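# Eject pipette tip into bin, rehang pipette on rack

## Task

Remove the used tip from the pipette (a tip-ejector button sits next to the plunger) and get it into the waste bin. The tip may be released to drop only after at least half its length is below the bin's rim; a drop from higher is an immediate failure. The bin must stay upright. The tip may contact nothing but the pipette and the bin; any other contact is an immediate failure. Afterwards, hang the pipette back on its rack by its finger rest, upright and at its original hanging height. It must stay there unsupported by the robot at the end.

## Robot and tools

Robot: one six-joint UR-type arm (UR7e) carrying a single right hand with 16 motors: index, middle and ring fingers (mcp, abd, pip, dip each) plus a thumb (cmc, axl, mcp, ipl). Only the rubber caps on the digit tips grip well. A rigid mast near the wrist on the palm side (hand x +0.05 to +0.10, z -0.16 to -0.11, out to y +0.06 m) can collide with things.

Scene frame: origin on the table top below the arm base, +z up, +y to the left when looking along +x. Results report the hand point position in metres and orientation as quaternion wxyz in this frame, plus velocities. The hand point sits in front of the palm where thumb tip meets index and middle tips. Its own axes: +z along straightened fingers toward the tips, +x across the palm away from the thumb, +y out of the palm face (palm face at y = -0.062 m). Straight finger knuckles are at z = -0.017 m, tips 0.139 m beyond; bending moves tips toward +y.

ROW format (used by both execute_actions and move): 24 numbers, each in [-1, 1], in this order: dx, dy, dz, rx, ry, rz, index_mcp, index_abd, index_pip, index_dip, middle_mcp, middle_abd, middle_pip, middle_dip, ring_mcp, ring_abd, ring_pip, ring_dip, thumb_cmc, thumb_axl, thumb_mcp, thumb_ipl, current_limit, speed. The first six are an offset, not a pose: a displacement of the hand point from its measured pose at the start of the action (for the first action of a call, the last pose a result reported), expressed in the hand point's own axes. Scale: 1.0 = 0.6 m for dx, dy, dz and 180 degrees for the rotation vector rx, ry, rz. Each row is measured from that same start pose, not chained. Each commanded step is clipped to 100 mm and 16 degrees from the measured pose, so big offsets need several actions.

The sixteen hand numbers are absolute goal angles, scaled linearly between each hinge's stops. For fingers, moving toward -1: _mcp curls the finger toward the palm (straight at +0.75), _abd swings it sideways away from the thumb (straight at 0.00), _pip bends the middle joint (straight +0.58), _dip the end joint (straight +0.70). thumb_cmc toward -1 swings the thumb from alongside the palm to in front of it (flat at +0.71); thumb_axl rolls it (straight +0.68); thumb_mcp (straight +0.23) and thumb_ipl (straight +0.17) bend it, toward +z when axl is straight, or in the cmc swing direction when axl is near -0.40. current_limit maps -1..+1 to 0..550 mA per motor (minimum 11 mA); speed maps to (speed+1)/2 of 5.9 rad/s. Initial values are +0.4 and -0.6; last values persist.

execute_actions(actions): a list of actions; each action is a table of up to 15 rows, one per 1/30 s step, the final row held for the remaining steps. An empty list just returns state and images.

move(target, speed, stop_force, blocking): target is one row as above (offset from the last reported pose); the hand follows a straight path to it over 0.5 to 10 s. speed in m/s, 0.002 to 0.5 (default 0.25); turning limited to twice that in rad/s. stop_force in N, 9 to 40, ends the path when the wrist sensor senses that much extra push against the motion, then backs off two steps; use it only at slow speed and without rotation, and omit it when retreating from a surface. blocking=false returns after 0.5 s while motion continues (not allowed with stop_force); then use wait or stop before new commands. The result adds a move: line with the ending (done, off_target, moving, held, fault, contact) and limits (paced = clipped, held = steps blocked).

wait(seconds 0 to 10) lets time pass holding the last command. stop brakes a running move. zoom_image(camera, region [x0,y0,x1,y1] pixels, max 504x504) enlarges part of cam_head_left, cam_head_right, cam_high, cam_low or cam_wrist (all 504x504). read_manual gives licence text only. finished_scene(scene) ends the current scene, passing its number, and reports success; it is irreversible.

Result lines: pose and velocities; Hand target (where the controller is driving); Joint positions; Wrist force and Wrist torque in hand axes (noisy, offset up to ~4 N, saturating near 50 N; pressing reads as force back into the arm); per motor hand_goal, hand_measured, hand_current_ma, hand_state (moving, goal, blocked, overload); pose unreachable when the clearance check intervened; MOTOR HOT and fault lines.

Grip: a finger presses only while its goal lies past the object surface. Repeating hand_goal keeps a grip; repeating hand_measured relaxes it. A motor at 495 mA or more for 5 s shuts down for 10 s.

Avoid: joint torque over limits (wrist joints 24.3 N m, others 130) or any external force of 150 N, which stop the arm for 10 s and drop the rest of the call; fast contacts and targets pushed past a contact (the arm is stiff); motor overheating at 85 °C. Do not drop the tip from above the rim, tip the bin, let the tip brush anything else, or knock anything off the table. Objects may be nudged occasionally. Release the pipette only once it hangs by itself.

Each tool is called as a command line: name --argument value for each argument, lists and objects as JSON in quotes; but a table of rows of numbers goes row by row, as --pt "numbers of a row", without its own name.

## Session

execute_actions --actions '[]'

Scene clock: 0.00 s.
end_effector_position=(+0.4265, +0.1873, +0.2419) hand_goal=(+0.754, +0.000, +0.576, +0.696, +0.754, +0.000, +0.576, +0.696, +0.754, +0.000, +0.576, +0.696, +0.714, +0.678, +0.226, +0.168) hand_measured=(+0.754, +0.000, +0.576, +0.696, +0.754, +0.000, +0.576, +0.696, +0.754, +0.000, +0.576, +0.696, +0.714, +0.678, +0.226, +0.168) hand_current_ma=(+0, +0, +0, +0, +0, +0, +0, +0, +0, +0, +0, +0, +0, +0, +0, +0) hand_state=(goal, goal, goal, goal, goal, goal, goal, goal, goal, goal, goal, goal, goal, goal, goal, goal) hand_current_limit=0.40 hand_speed=-0.60 end_effector_quat_wxyz=(+0.095, -0.382, +0.595, +0.701) end_effector_velocity=(-0.000, +0.000, -0.000) end_effector_angular_velocity=(+0.001, +0.000, +0.001)
Joint positions: [-0.22  -0.805  1.693 -0.886 -0.686  2.435]
Joint velocities: [ 0.     0.     0.     0.    -0.    -0.001]
Wrist force (N, on the end effector, along its own x y z axes, offset not removed): no reading
Wrist torque (N m, same axes, about the end effector's origin, offset not removed): no reading
Hand target: +0.426, +0.187, +0.242; +0.095, -0.382, +0.595, +0.701
camera_calibration (this result's frames):
cam_wrist: T_world_to_cam=[[0.338043, 0.0391228, 0.940317, -0.353275], [0.889985, -0.338178, -0.305878, -0.28158], [0.306028, 0.940269, -0.149137, -0.14581], [0, 0, 0, 1]] pos_world=[0.414646, 0.0556973, 0.224316]

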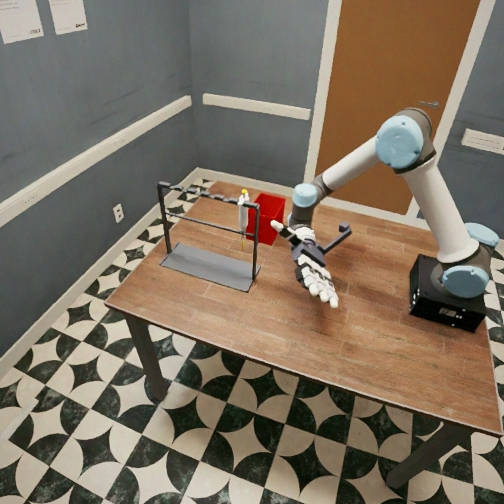

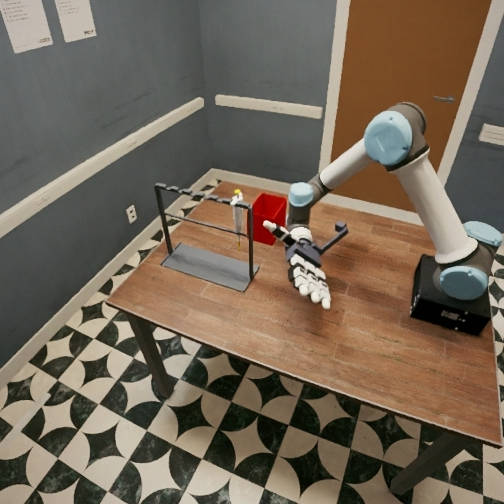

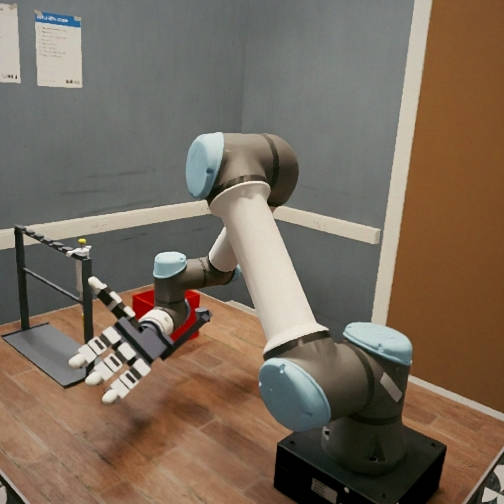

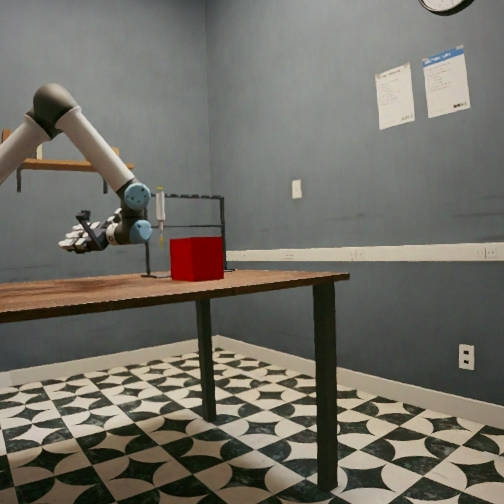

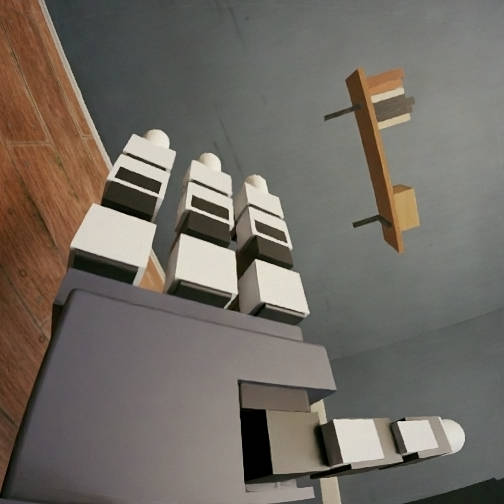

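move --target '[0,0,0,0,0,-0.275,0.75,0,0.58,0.7,0.75,0,0.58,0.7,0.75,0,0.58,0.7,0.71,0.68,0.23,0.17,0.6,-0.4]' --speed 0.4

move --target '[0,0,0,0.64,0,0,0.75,0,0.58,0.7,0.75,0,0.58,0.7,0.75,0,0.58,0.7,0.71,0.68,0.23,0.17,0.6,-0.4]' --speed 0.4

zoom_image --camera "cam_head_left" --region '[140,160,320,320]'

Scene clock: 13.40 s.
end_effector_position=(+0.4264, +0.1873, +0.2420) hand_goal=(+0.750, +0.000, +0.580, +0.700, +0.750, +0.000, +0.580, +0.700, +0.750, +0.000, +0.580, +0.700, +0.710, +0.680, +0.230, +0.170) hand_measured=(+0.752, -0.002, +0.580, +0.698, +0.752, -0.002, +0.580, +0.698, +0.754, -0.004, +0.580, +0.698, +0.714, +0.678, +0.228, +0.168) hand_current_ma=(+16, -12, -1, -11, +15, -12, -1, -12, +16, -13, -2, -12, +18, -13, -14, -13) hand_state=(goal, goal, goal, goal, goal, goal, goal, goal, goal, goal, goal, goal, goal, goal, goal, goal) hand_current_limit=0.60 hand_speed=-0.40 end_effector_quat_wxyz=(-0.380, +0.596, -0.381, -0.597) end_effector_velocity=(-0.000, +0.000, +0.000) end_effector_angular_velocity=(+0.006, -0.008, +0.000)
Joint positions: [-0.169 -0.828  1.534 -0.704 -0.635  1.572]
Joint velocities: [ 0.001  0.    -0.002  0.006  0.    -0.013]
Wrist force (N, on the end effector, along its own x y z axes, offset not removed): [1.4 1.3 -1.1]
Wrist torque (N m, same axes, about the end effector's origin, offset not removed): [0.24 -0.23 0.02]
Hand target: +0.426, +0.187, +0.242; -0.380, +0.596, -0.380, -0.597
Off the commanded pose: 0.000 m, 0 deg.
move: done
camera_calibration (this result's frames):
cam_wrist: T_world_to_cam=[[-0.412442, -0.309971, 0.856627, 0.052247], [0.889803, -0.338666, 0.305869, -0.429347], [0.1953, 0.888383, 0.415493, -0.225518], [0, 0, 0, 1]] pos_world=[0.447627, 0.0711363, 0.180269]

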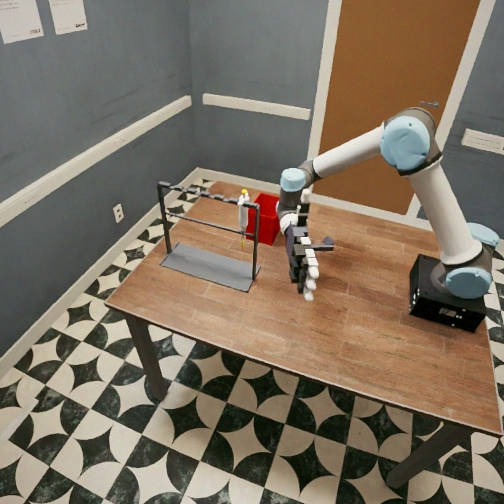

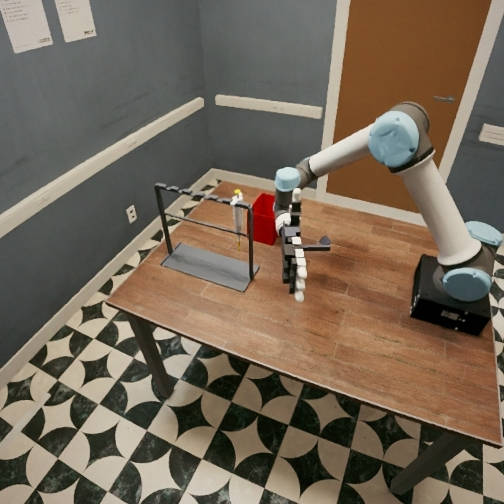

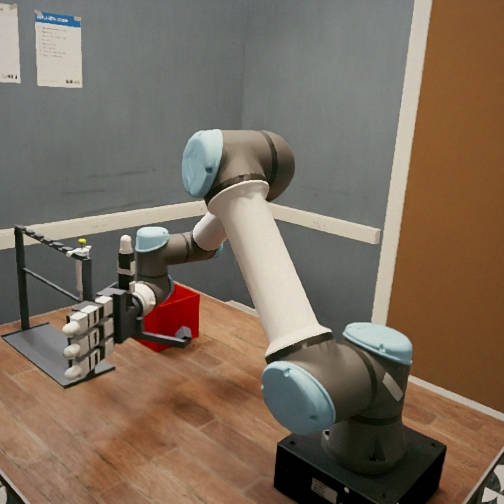

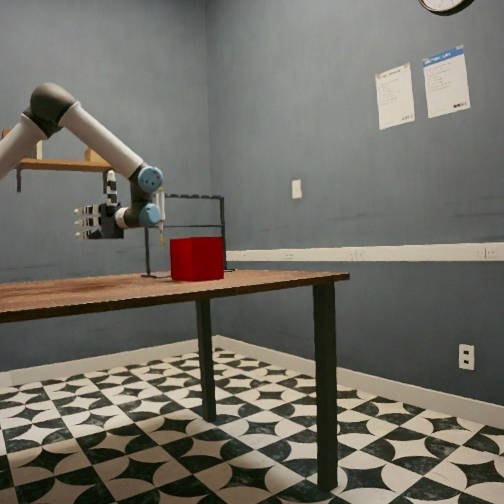

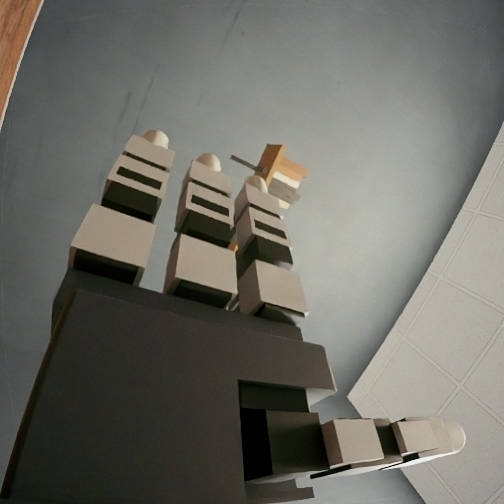

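Scene clock: 16.57 s.
end_effector_position=(+0.4265, +0.1873, +0.2419) hand_goal=(+0.750, +0.000, +0.580, +0.700, +0.750, +0.000, +0.580, +0.700, +0.750, +0.000, +0.580, +0.700, +0.710, +0.680, +0.230, +0.170) hand_measured=(+0.752, -0.002, +0.580, +0.698, +0.752, -0.002, +0.580, +0.698, +0.752, -0.004, +0.580, +0.698, +0.714, +0.678, +0.228, +0.168) hand_current_ma=(+14, -13, -1, -11, +12, -13, -1, -12, +14, -14, -2, -12, +16, -13, -13, -13) hand_state=(goal, goal, goal, goal, goal, goal, goal, goal, goal, goal, goal, goal, goal, goal, goal, goal) hand_current_limit=0.60 hand_speed=-0.40 end_effector_quat_wxyz=(+0.707, +0.002, +0.707, -0.001) end_effector_velocity=(+0.001, -0.000, +0.001) end_effector_angular_velocity=(+0.001, -0.002, -0.010)
Joint positions: [-0.131 -1.493  2.686 -1.19   1.412  1.572]
Joint velocities: [ 0.012  0.002 -0.003 -0.001  0.021  0.001]
Wrist force (N, on the end effector, along its own x y z axes, offset not removed): [2.8 1.1 -1.9]
Wrist torque (N m, same axes, about the end effector's origin, offset not removed): [0.44 -0.36 0.14]
Hand target: +0.427, +0.187, +0.242; +0.707, +0.002, +0.707, -0.001
Off the commanded pose: 0.000 m, 0 deg.
move: done
camera_calibration (this result's frames):
cam_wrist: T_world_to_cam=[[-0.104529, 0.505706, 0.85635, -0.231611], [-0.684517, -0.661235, 0.306929, 0.302143], [0.721464, -0.554103, 0.415283, -0.17963], [0, 0, 0, 1]] pos_world=[0.312208, 0.217382, 0.180201]

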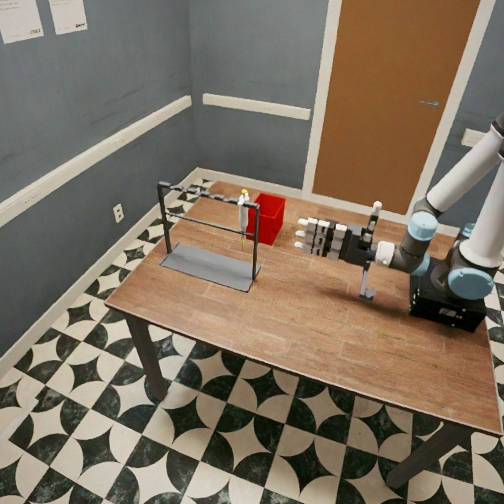

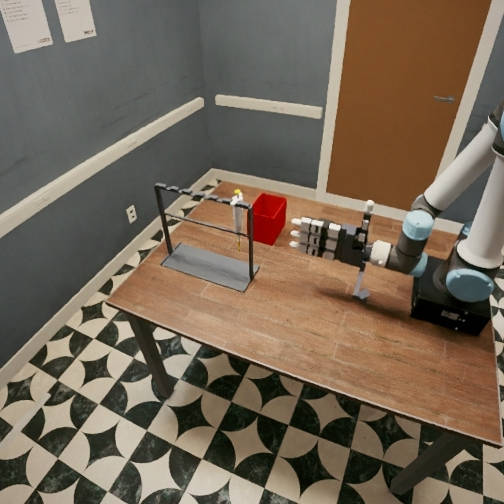

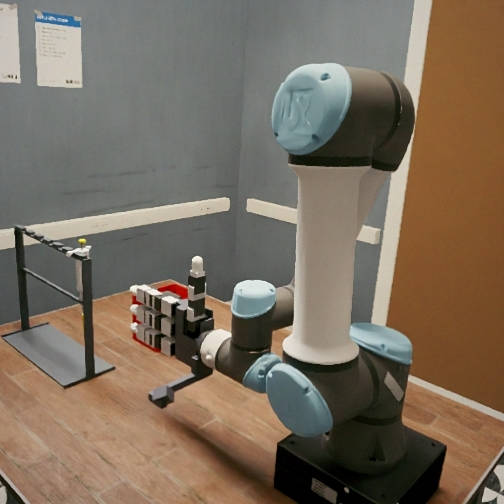

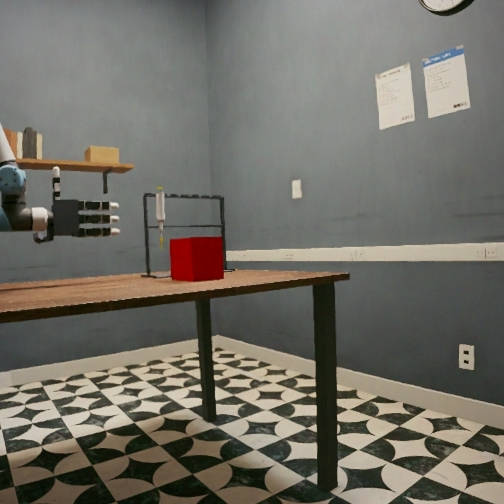

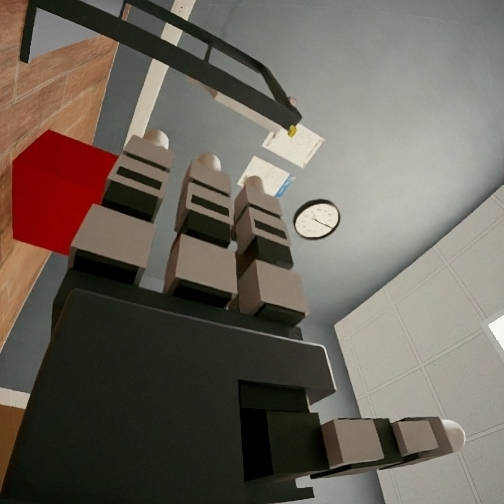

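Region (140, 160, 320, 320) of cam_head_left's 504x504 image, scaled by 2.800, with more detail than that image has.

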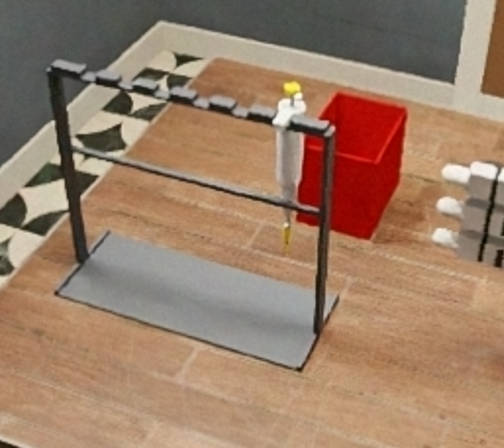

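move --target '[-0.005,-0.178,0.564,0,0,0,0.75,0,0.58,0.7,0.75,0,0.58,0.7,0.75,0,0.58,0.7,0.71,0.68,0.23,0.17,0.6,-0.4]' --speed 0.3

zoom_image --camera "cam_head_left" --region '[140,160,320,320]'

Scene clock: 22.50 s.
end_effector_position=(+0.7642, +0.0793, +0.2448) hand_goal=(+0.750, +0.000, +0.580, +0.700, +0.750, +0.000, +0.580, +0.700, +0.750, +0.000, +0.580, +0.700, +0.710, +0.680, +0.230, +0.170) hand_measured=(+0.752, -0.002, +0.580, +0.698, +0.752, -0.002, +0.580, +0.698, +0.752, -0.004, +0.580, +0.698, +0.712, +0.678, +0.228, +0.168) hand_current_ma=(+13, -13, -1, -11, +11, -13, -1, -12, +13, -14, -2, -12, +14, -13, -10, -13) hand_state=(goal, goal, goal, goal, goal, goal, goal, goal, goal, goal, goal, goal, goal, goal, goal, goal) hand_current_limit=0.60 hand_speed=-0.40 end_effector_quat_wxyz=(+0.707, +0.002, +0.707, -0.001) end_effector_velocity=(+0.002, -0.001, -0.001) end_effector_angular_velocity=(-0.000, +0.000, -0.000)
Joint positions: [-0.231 -0.95   1.759 -0.808  1.313  1.572]
Joint velocities: [-0.     0.003 -0.005  0.002 -0.    -0.   ]
Wrist force (N, on the end effector, along its own x y z axes, offset not removed): [1.4 -2.5 -4.6]
Wrist torque (N m, same axes, about the end effector's origin, offset not removed): [0.33 -0.29 0.15]
Hand target: +0.764, +0.079, +0.245; +0.707, +0.002, +0.707, -0.001
Off the commanded pose: 0.000 m, 0 deg.
move: done
camera_calibration (this result's frames):
cam_wrist: T_world_to_cam=[[-0.104545, 0.505634, 0.856391, -0.144204], [-0.684538, -0.661249, 0.306851, 0.461111], [0.721441, -0.554152, 0.415256, -0.48435], [0, 0, 0, 1]] pos_world=[0.650002, 0.10942, 0.183132]

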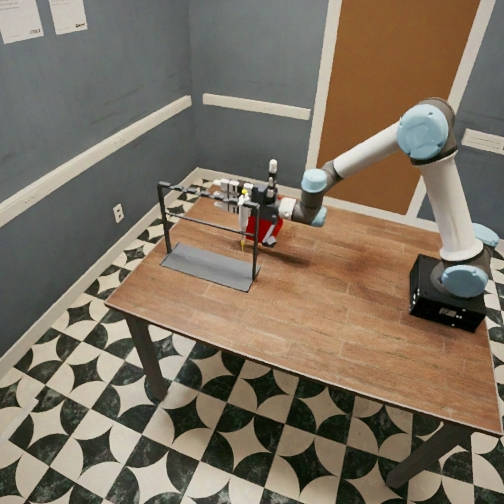

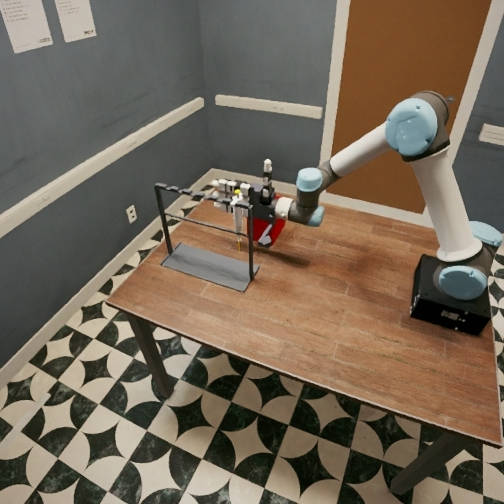

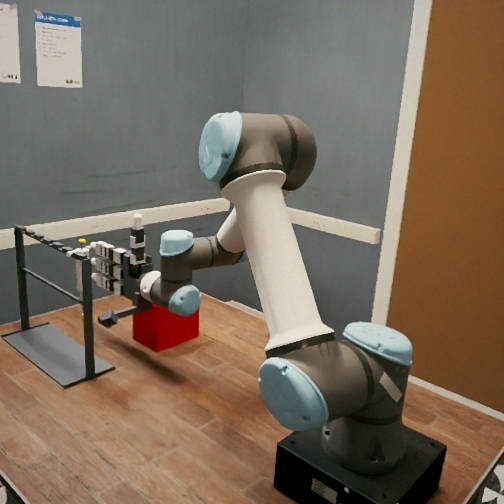

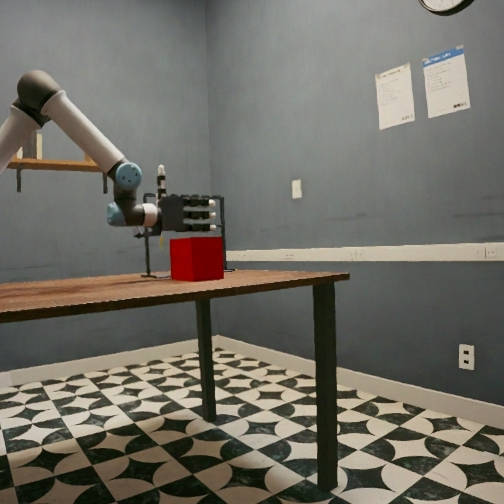

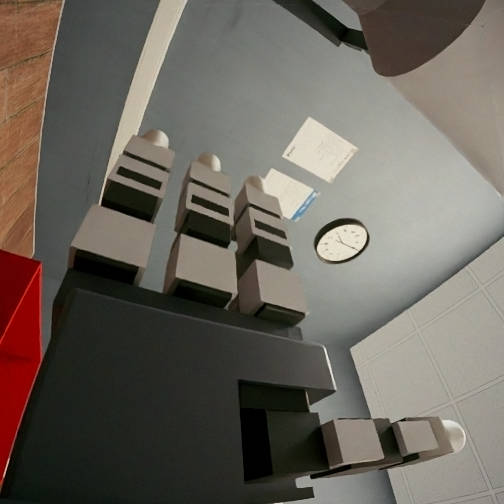

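Region (140, 160, 320, 320) of cam_head_left's 504x504 image, scaled by 2.800, with more detail than that image has.

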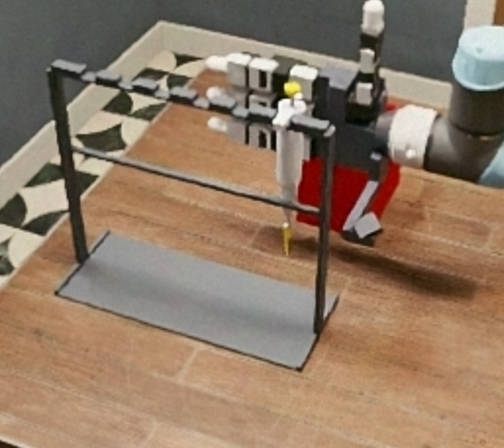

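move --target '[0,0.165,0,0,0,0,0.75,0,0.58,0.7,0.75,0,0.58,0.7,0.75,0,0.58,0.7,0.71,0.68,0.23,0.17,0.6,-0.4]' --speed 0.05 --stop_force 10

zoom_image --camera "cam_head_left" --region '[140,160,320,320]'

Scene clock: 26.17 s.
end_effector_position=(+0.7646, +0.1783, +0.2448) hand_goal=(+0.750, +0.000, +0.580, +0.700, +0.750, +0.000, +0.580, +0.700, +0.750, +0.000, +0.580, +0.700, +0.710, +0.680, +0.230, +0.170) hand_measured=(+0.752, -0.002, +0.580, +0.698, +0.752, -0.002, +0.580, +0.698, +0.752, -0.004, +0.580, +0.698, +0.712, +0.678, +0.228, +0.168) hand_current_ma=(+12, -13, -1, -11, +11, -13, -1, -12, +13, -14, -2, -12, +14, -13, -10, -13) hand_state=(goal, goal, goal, goal, goal, goal, goal, goal, goal, goal, goal, goal, goal, goal, goal, goal) hand_current_limit=0.60 hand_speed=-0.40 end_effector_quat_wxyz=(+0.707, +0.002, +0.707, -0.001) end_effector_velocity=(-0.000, +0.002, -0.000) end_effector_angular_velocity=(-0.000, +0.000, +0.001)
Joint positions: [-0.044 -0.935  1.731 -0.794  1.5    1.573]
Joint velocities: [ 0.003  0.001 -0.001  0.001  0.002 -0.   ]
Wrist force (N, on the end effector, along its own x y z axes, offset not removed): [1.1 -2.6 -1.7]
Wrist torque (N m, same axes, about the end effector's origin, offset not removed): [-0.06 -0.40 0.00]
Hand target: +0.765, +0.178, +0.245; +0.707, +0.002, +0.707, -0.001
Off the commanded pose: 0.000 m, 0 deg.
move: done
camera_calibration (this result's frames):
cam_wrist: T_world_to_cam=[[-0.104529, 0.505754, 0.856322, -0.194183], [-0.684534, -0.661204, 0.306956, 0.526757], [0.721448, -0.554096, 0.415321, -0.429775], [0, 0, 0, 1]] pos_world=[0.650346, 0.208366, 0.183087]

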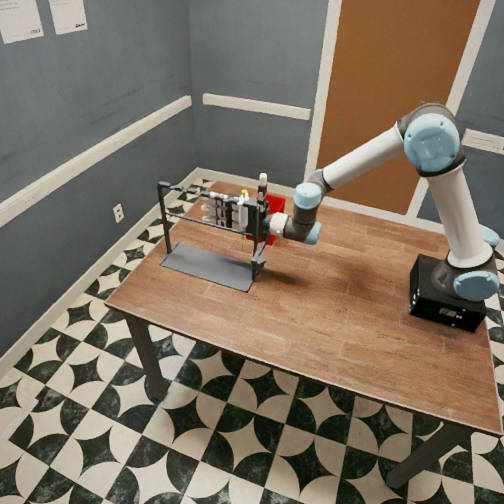

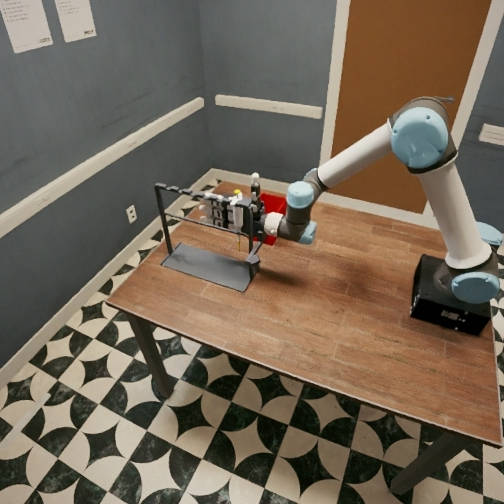

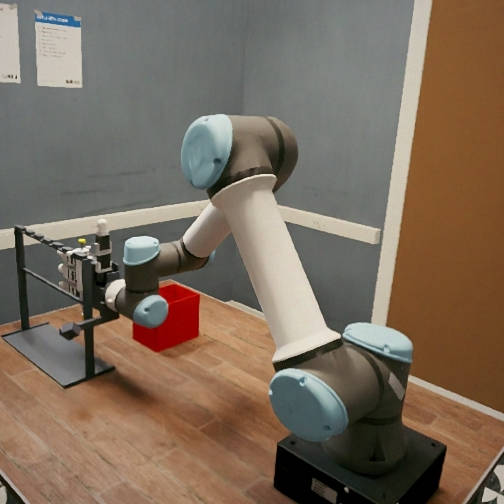

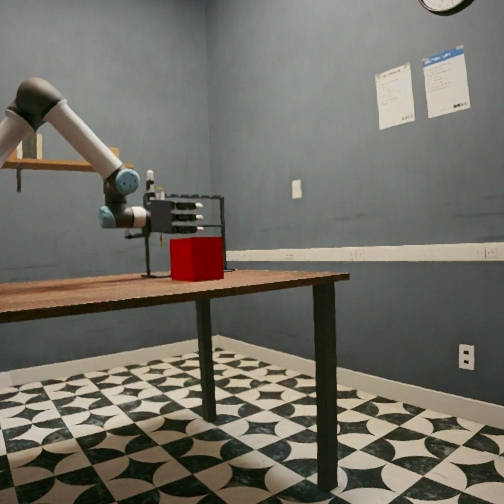

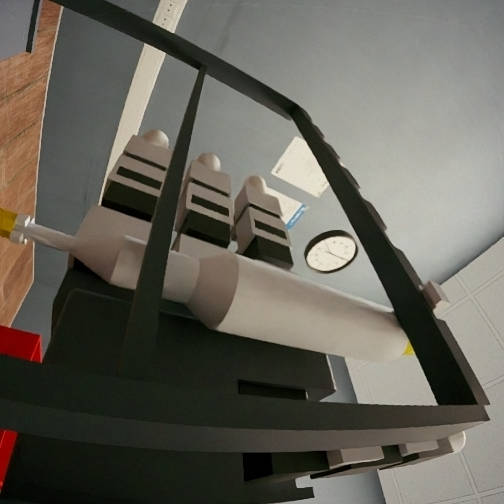

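Region (140, 160, 320, 320) of cam_head_left's 504x504 image, scaled by 2.800, with more detail than that image has.

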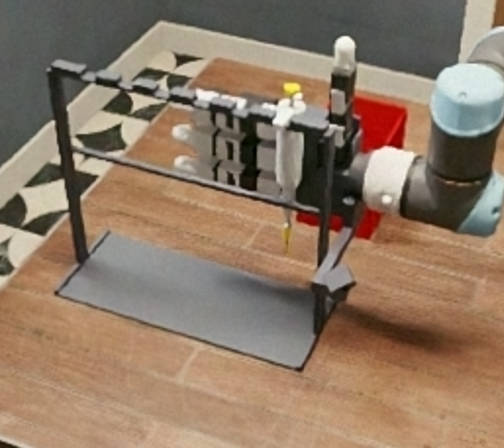

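move --target '[0,0.012,-0.017,0,0,0,0.75,0,0.58,0.7,0.75,0,0.58,0.7,0.75,0,0.58,0.7,0.71,0.68,0.23,0.17,0.6,-0.4]' --speed 0.03 --stop_force 10

Scene clock: 27.80 s.
end_effector_position=(+0.7545, +0.1854, +0.2448) hand_goal=(+0.750, +0.000, +0.580, +0.700, +0.750, +0.000, +0.580, +0.700, +0.750, +0.000, +0.580, +0.700, +0.710, +0.680, +0.230, +0.170) hand_measured=(+0.752, -0.002, +0.580, +0.698, +0.752, -0.002, +0.580, +0.698, +0.752, -0.004, +0.580, +0.698, +0.712, +0.678, +0.228, +0.168) hand_current_ma=(+12, -13, -1, -11, +11, -13, -1, -12, +13, -14, -2, -12, +14, -13, -10, -13) hand_state=(goal, goal, goal, goal, goal, goal, goal, goal, goal, goal, goal, goal, goal, goal, goal, goal) hand_current_limit=0.60 hand_speed=-0.40 end_effector_quat_wxyz=(+0.707, +0.002, +0.707, -0.001) end_effector_velocity=(-0.001, +0.001, +0.000) end_effector_angular_velocity=(-0.000, -0.000, -0.000)
Joint positions: [-0.031 -0.95   1.76  -0.808  1.512  1.573]
Joint velocities: [ 0.001 -0.002  0.004 -0.001  0.001 -0.   ]
Wrist force (N, on the end effector, along its own x y z axes, offset not removed): [3.3 -1.8 -2.7]
Wrist torque (N m, same axes, about the end effector's origin, offset not removed): [-0.07 -0.39 0.08]
Hand target: +0.754, +0.186, +0.245; +0.707, +0.002, +0.707, -0.001
Off the commanded pose: 0.000 m, 0 deg.
move: done
camera_calibration (this result's frames):
cam_wrist: T_world_to_cam=[[-0.104528, 0.50577, 0.856312, -0.198859], [-0.684527, -0.661203, 0.306973, 0.5246], [0.721454, -0.554082, 0.415328, -0.418554], [0, 0, 0, 1]] pos_world=[0.640285, 0.215531, 0.183085]

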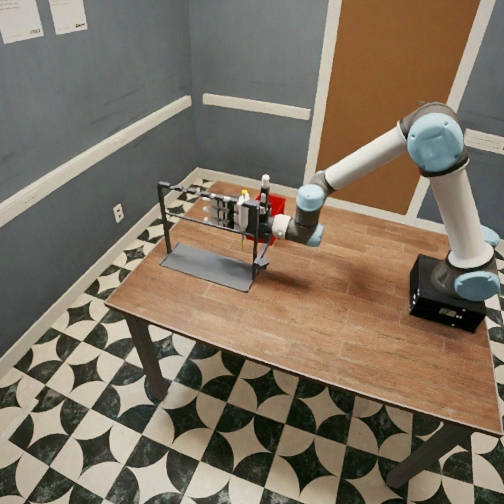

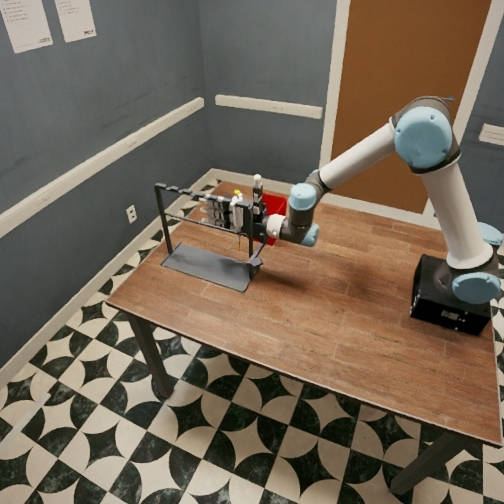

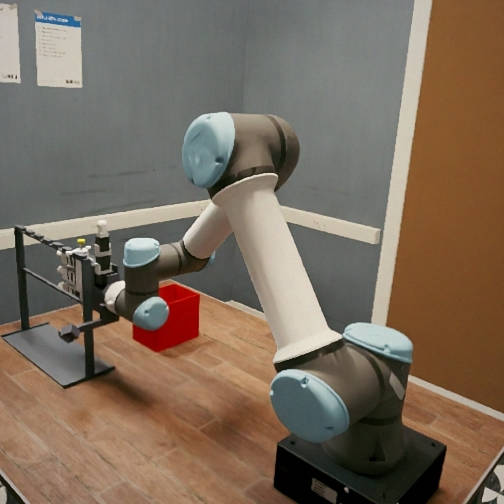

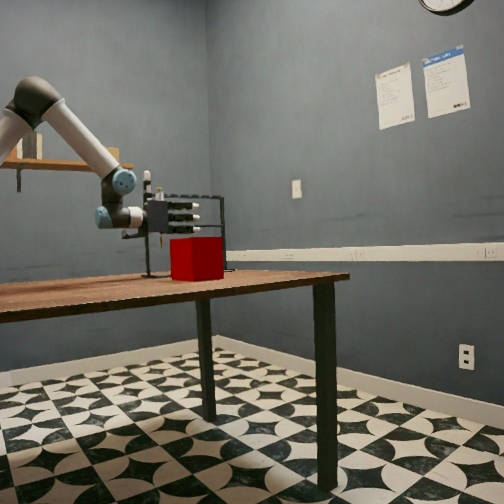

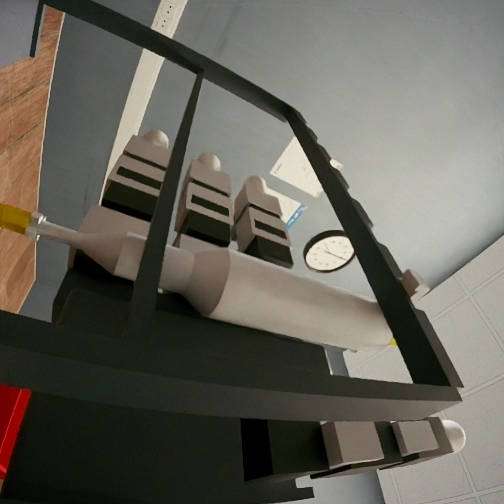

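Good match to scene 1. Grasp and lift.

move --target '[0,0,0,0,0,0,-0.25,0,-0.7,-0.5,-0.25,0,-0.7,-0.5,0.75,0,0.58,0.7,0.71,0.68,0.23,0.17,0.6,-0.4]'

move --target '[-0.018,0,0,0,0,0,-0.25,0,-0.7,-0.5,-0.25,0,-0.7,-0.5,0.75,0,0.58,0.7,0.71,0.68,0.23,0.17,0.6,-0.4]' --speed 0.03

zoom_image --camera "cam_head_left" --region '[140,160,320,320]'

Scene clock: 33.57 s.
end_effector_position=(+0.7545, +0.1854, +0.2448) hand_goal=(-0.250, +0.000, -0.700, -0.500, -0.250, +0.000, -0.700, -0.500, +0.750, +0.000, +0.580, +0.700, +0.710, +0.680, +0.230, +0.170) hand_measured=(-0.240, -0.002, -0.572, -0.470, -0.240, -0.002, -0.570, -0.470, +0.752, -0.004, +0.580, +0.698, +0.712, +0.678, +0.228, +0.168) hand_current_ma=(+58, -13, +439, +166, +51, -13, +439, +151, +12, -14, -2, -12, +14, -13, -10, -13) hand_state=(goal, goal, blocked, blocked, goal, goal, blocked, blocked, goal, goal, goal, goal, goal, goal, goal, goal) hand_current_limit=0.60 hand_speed=-0.40 end_effector_quat_wxyz=(+0.707, +0.002, +0.707, -0.001) end_effector_velocity=(-0.000, +0.000, -0.000) end_effector_angular_velocity=(-0.000, +0.001, +0.001)
Joint positions: [-0.031 -0.95   1.76  -0.808  1.512  1.573]
Joint velocities: [ 0.     0.    -0.     0.001 -0.    -0.   ]
Wrist force (N, on the end effector, along its own x y z axes, offset not removed): [-1.2 4.8 -0.3]
Wrist torque (N m, same axes, about the end effector's origin, offset not removed): [0.73 -0.07 -0.07]
Hand target: +0.755, +0.185, +0.245; +0.707, +0.002, +0.707, -0.001
Off the commanded pose: 0.000 m, 0 deg.
move: done
camera_calibration (this result's frames):
cam_wrist: T_world_to_cam=[[-0.104541, 0.505761, 0.856316, -0.198856], [-0.684531, -0.661207, 0.306956, 0.524606], [0.721449, -0.554085, 0.415332, -0.418556], [0, 0, 0, 1]] pos_world=[0.640287, 0.215531, 0.183092]

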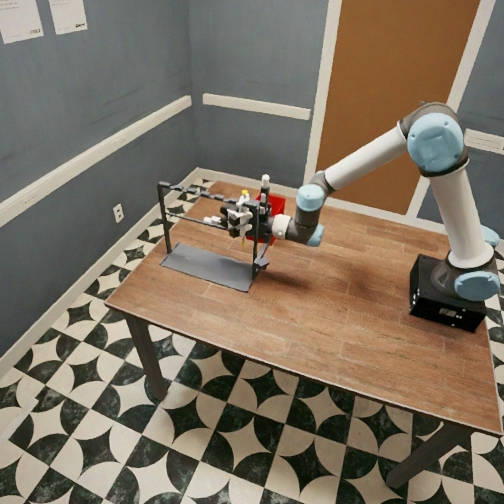

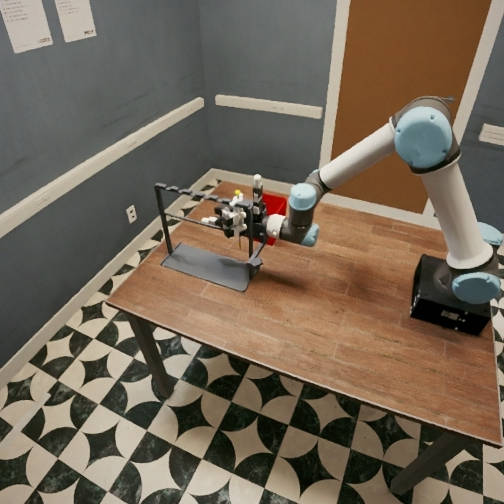

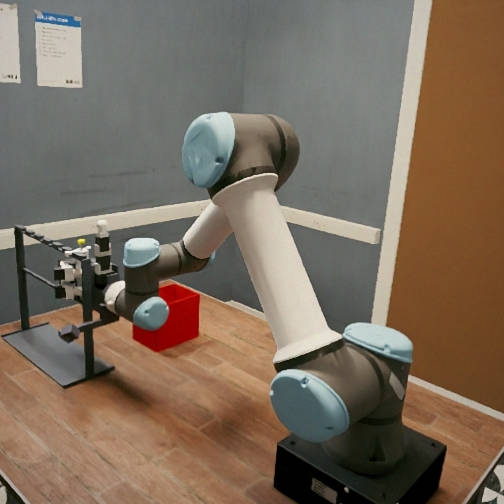

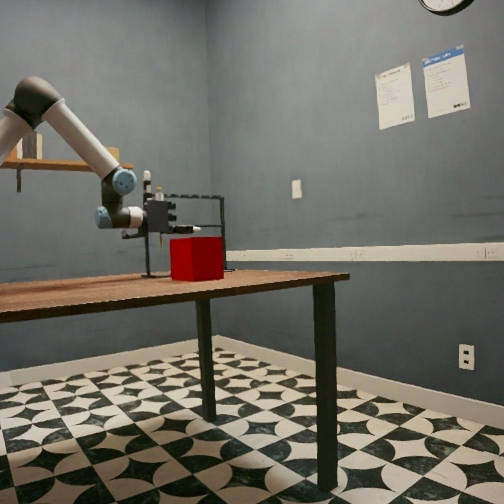

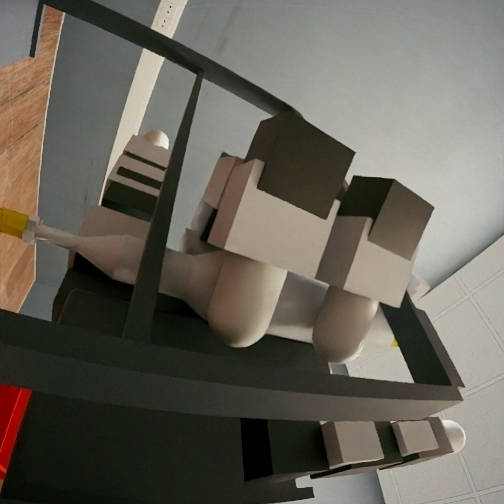

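Scene clock: 34.33 s.
end_effector_position=(+0.7545, +0.1854, +0.2555) hand_goal=(-0.250, +0.000, -0.700, -0.500, -0.250, +0.000, -0.700, -0.500, +0.750, +0.000, +0.580, +0.700, +0.710, +0.680, +0.230, +0.170) hand_measured=(-0.240, -0.002, -0.572, -0.470, -0.240, -0.002, -0.572, -0.470, +0.752, -0.004, +0.580, +0.698, +0.712, +0.678, +0.228, +0.168) hand_current_ma=(+58, -13, +440, +168, +52, -13, +440, +154, +12, -14, -2, -12, +14, -13, -10, -13) hand_state=(goal, goal, blocked, blocked, goal, goal, blocked, blocked, goal, goal, goal, goal, goal, goal, goal, goal) hand_current_limit=0.60 hand_speed=-0.40 end_effector_quat_wxyz=(+0.707, +0.002, +0.707, -0.001) end_effector_velocity=(-0.000, +0.000, -0.000) end_effector_angular_velocity=(+0.001, +0.002, -0.000)
Joint positions: [-0.031 -0.968  1.755 -0.785  1.512  1.573]
Joint velocities: [ 0.    -0.001 -0.     0.003  0.     0.001]
Wrist force (N, on the end effector, along its own x y z axes, offset not removed): [1.4 3.1 0.0]
Wrist torque (N m, same axes, about the end effector's origin, offset not removed): [0.66 -0.27 0.12]
Hand target: +0.755, +0.185, +0.256; +0.707, +0.002, +0.707, -0.001
Off the commanded pose: 0.000 m, 0 deg.
move: done
camera_calibration (this result's frames):
cam_wrist: T_world_to_cam=[[-0.104545, 0.505762, 0.856315, -0.208014], [-0.684534, -0.661206, 0.306952, 0.521329], [0.721445, -0.554087, 0.415337, -0.422992], [0, 0, 0, 1]] pos_world=[0.640286, 0.215536, 0.193787]

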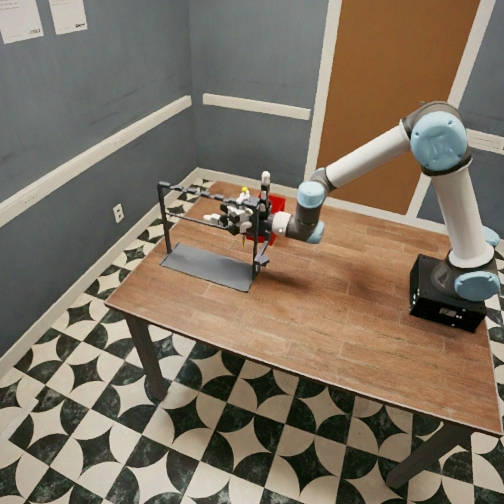

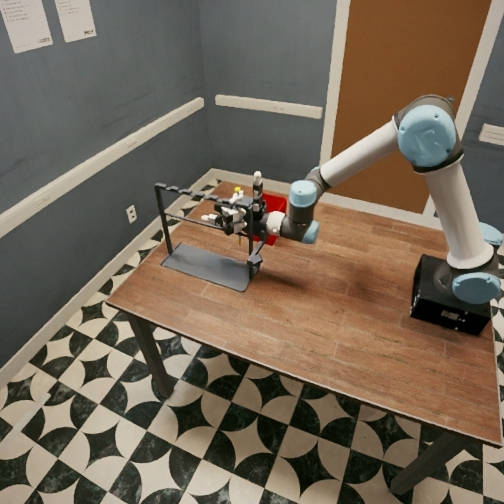

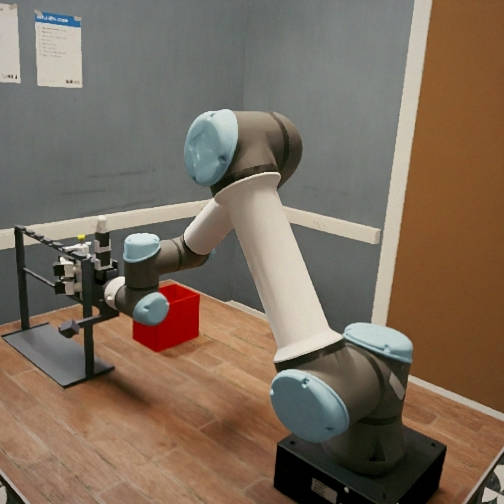

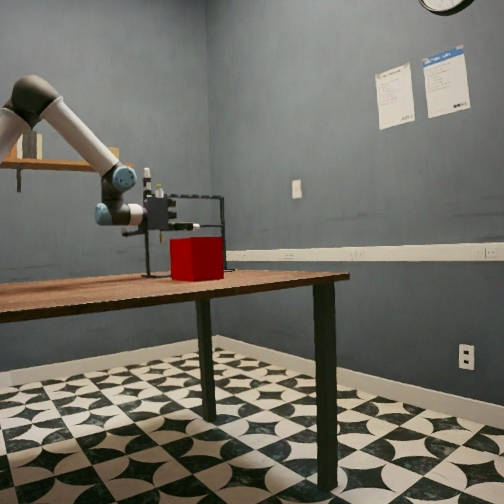

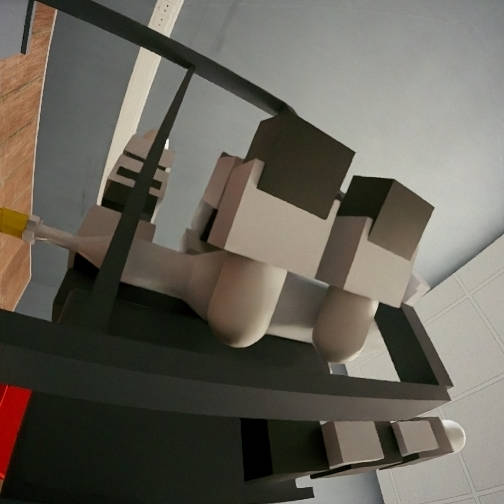

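Region (140, 160, 320, 320) of cam_head_left's 504x504 image, scaled by 2.800, with more detail than that image has.

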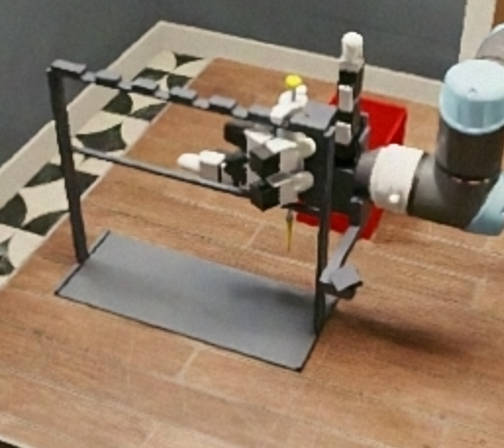

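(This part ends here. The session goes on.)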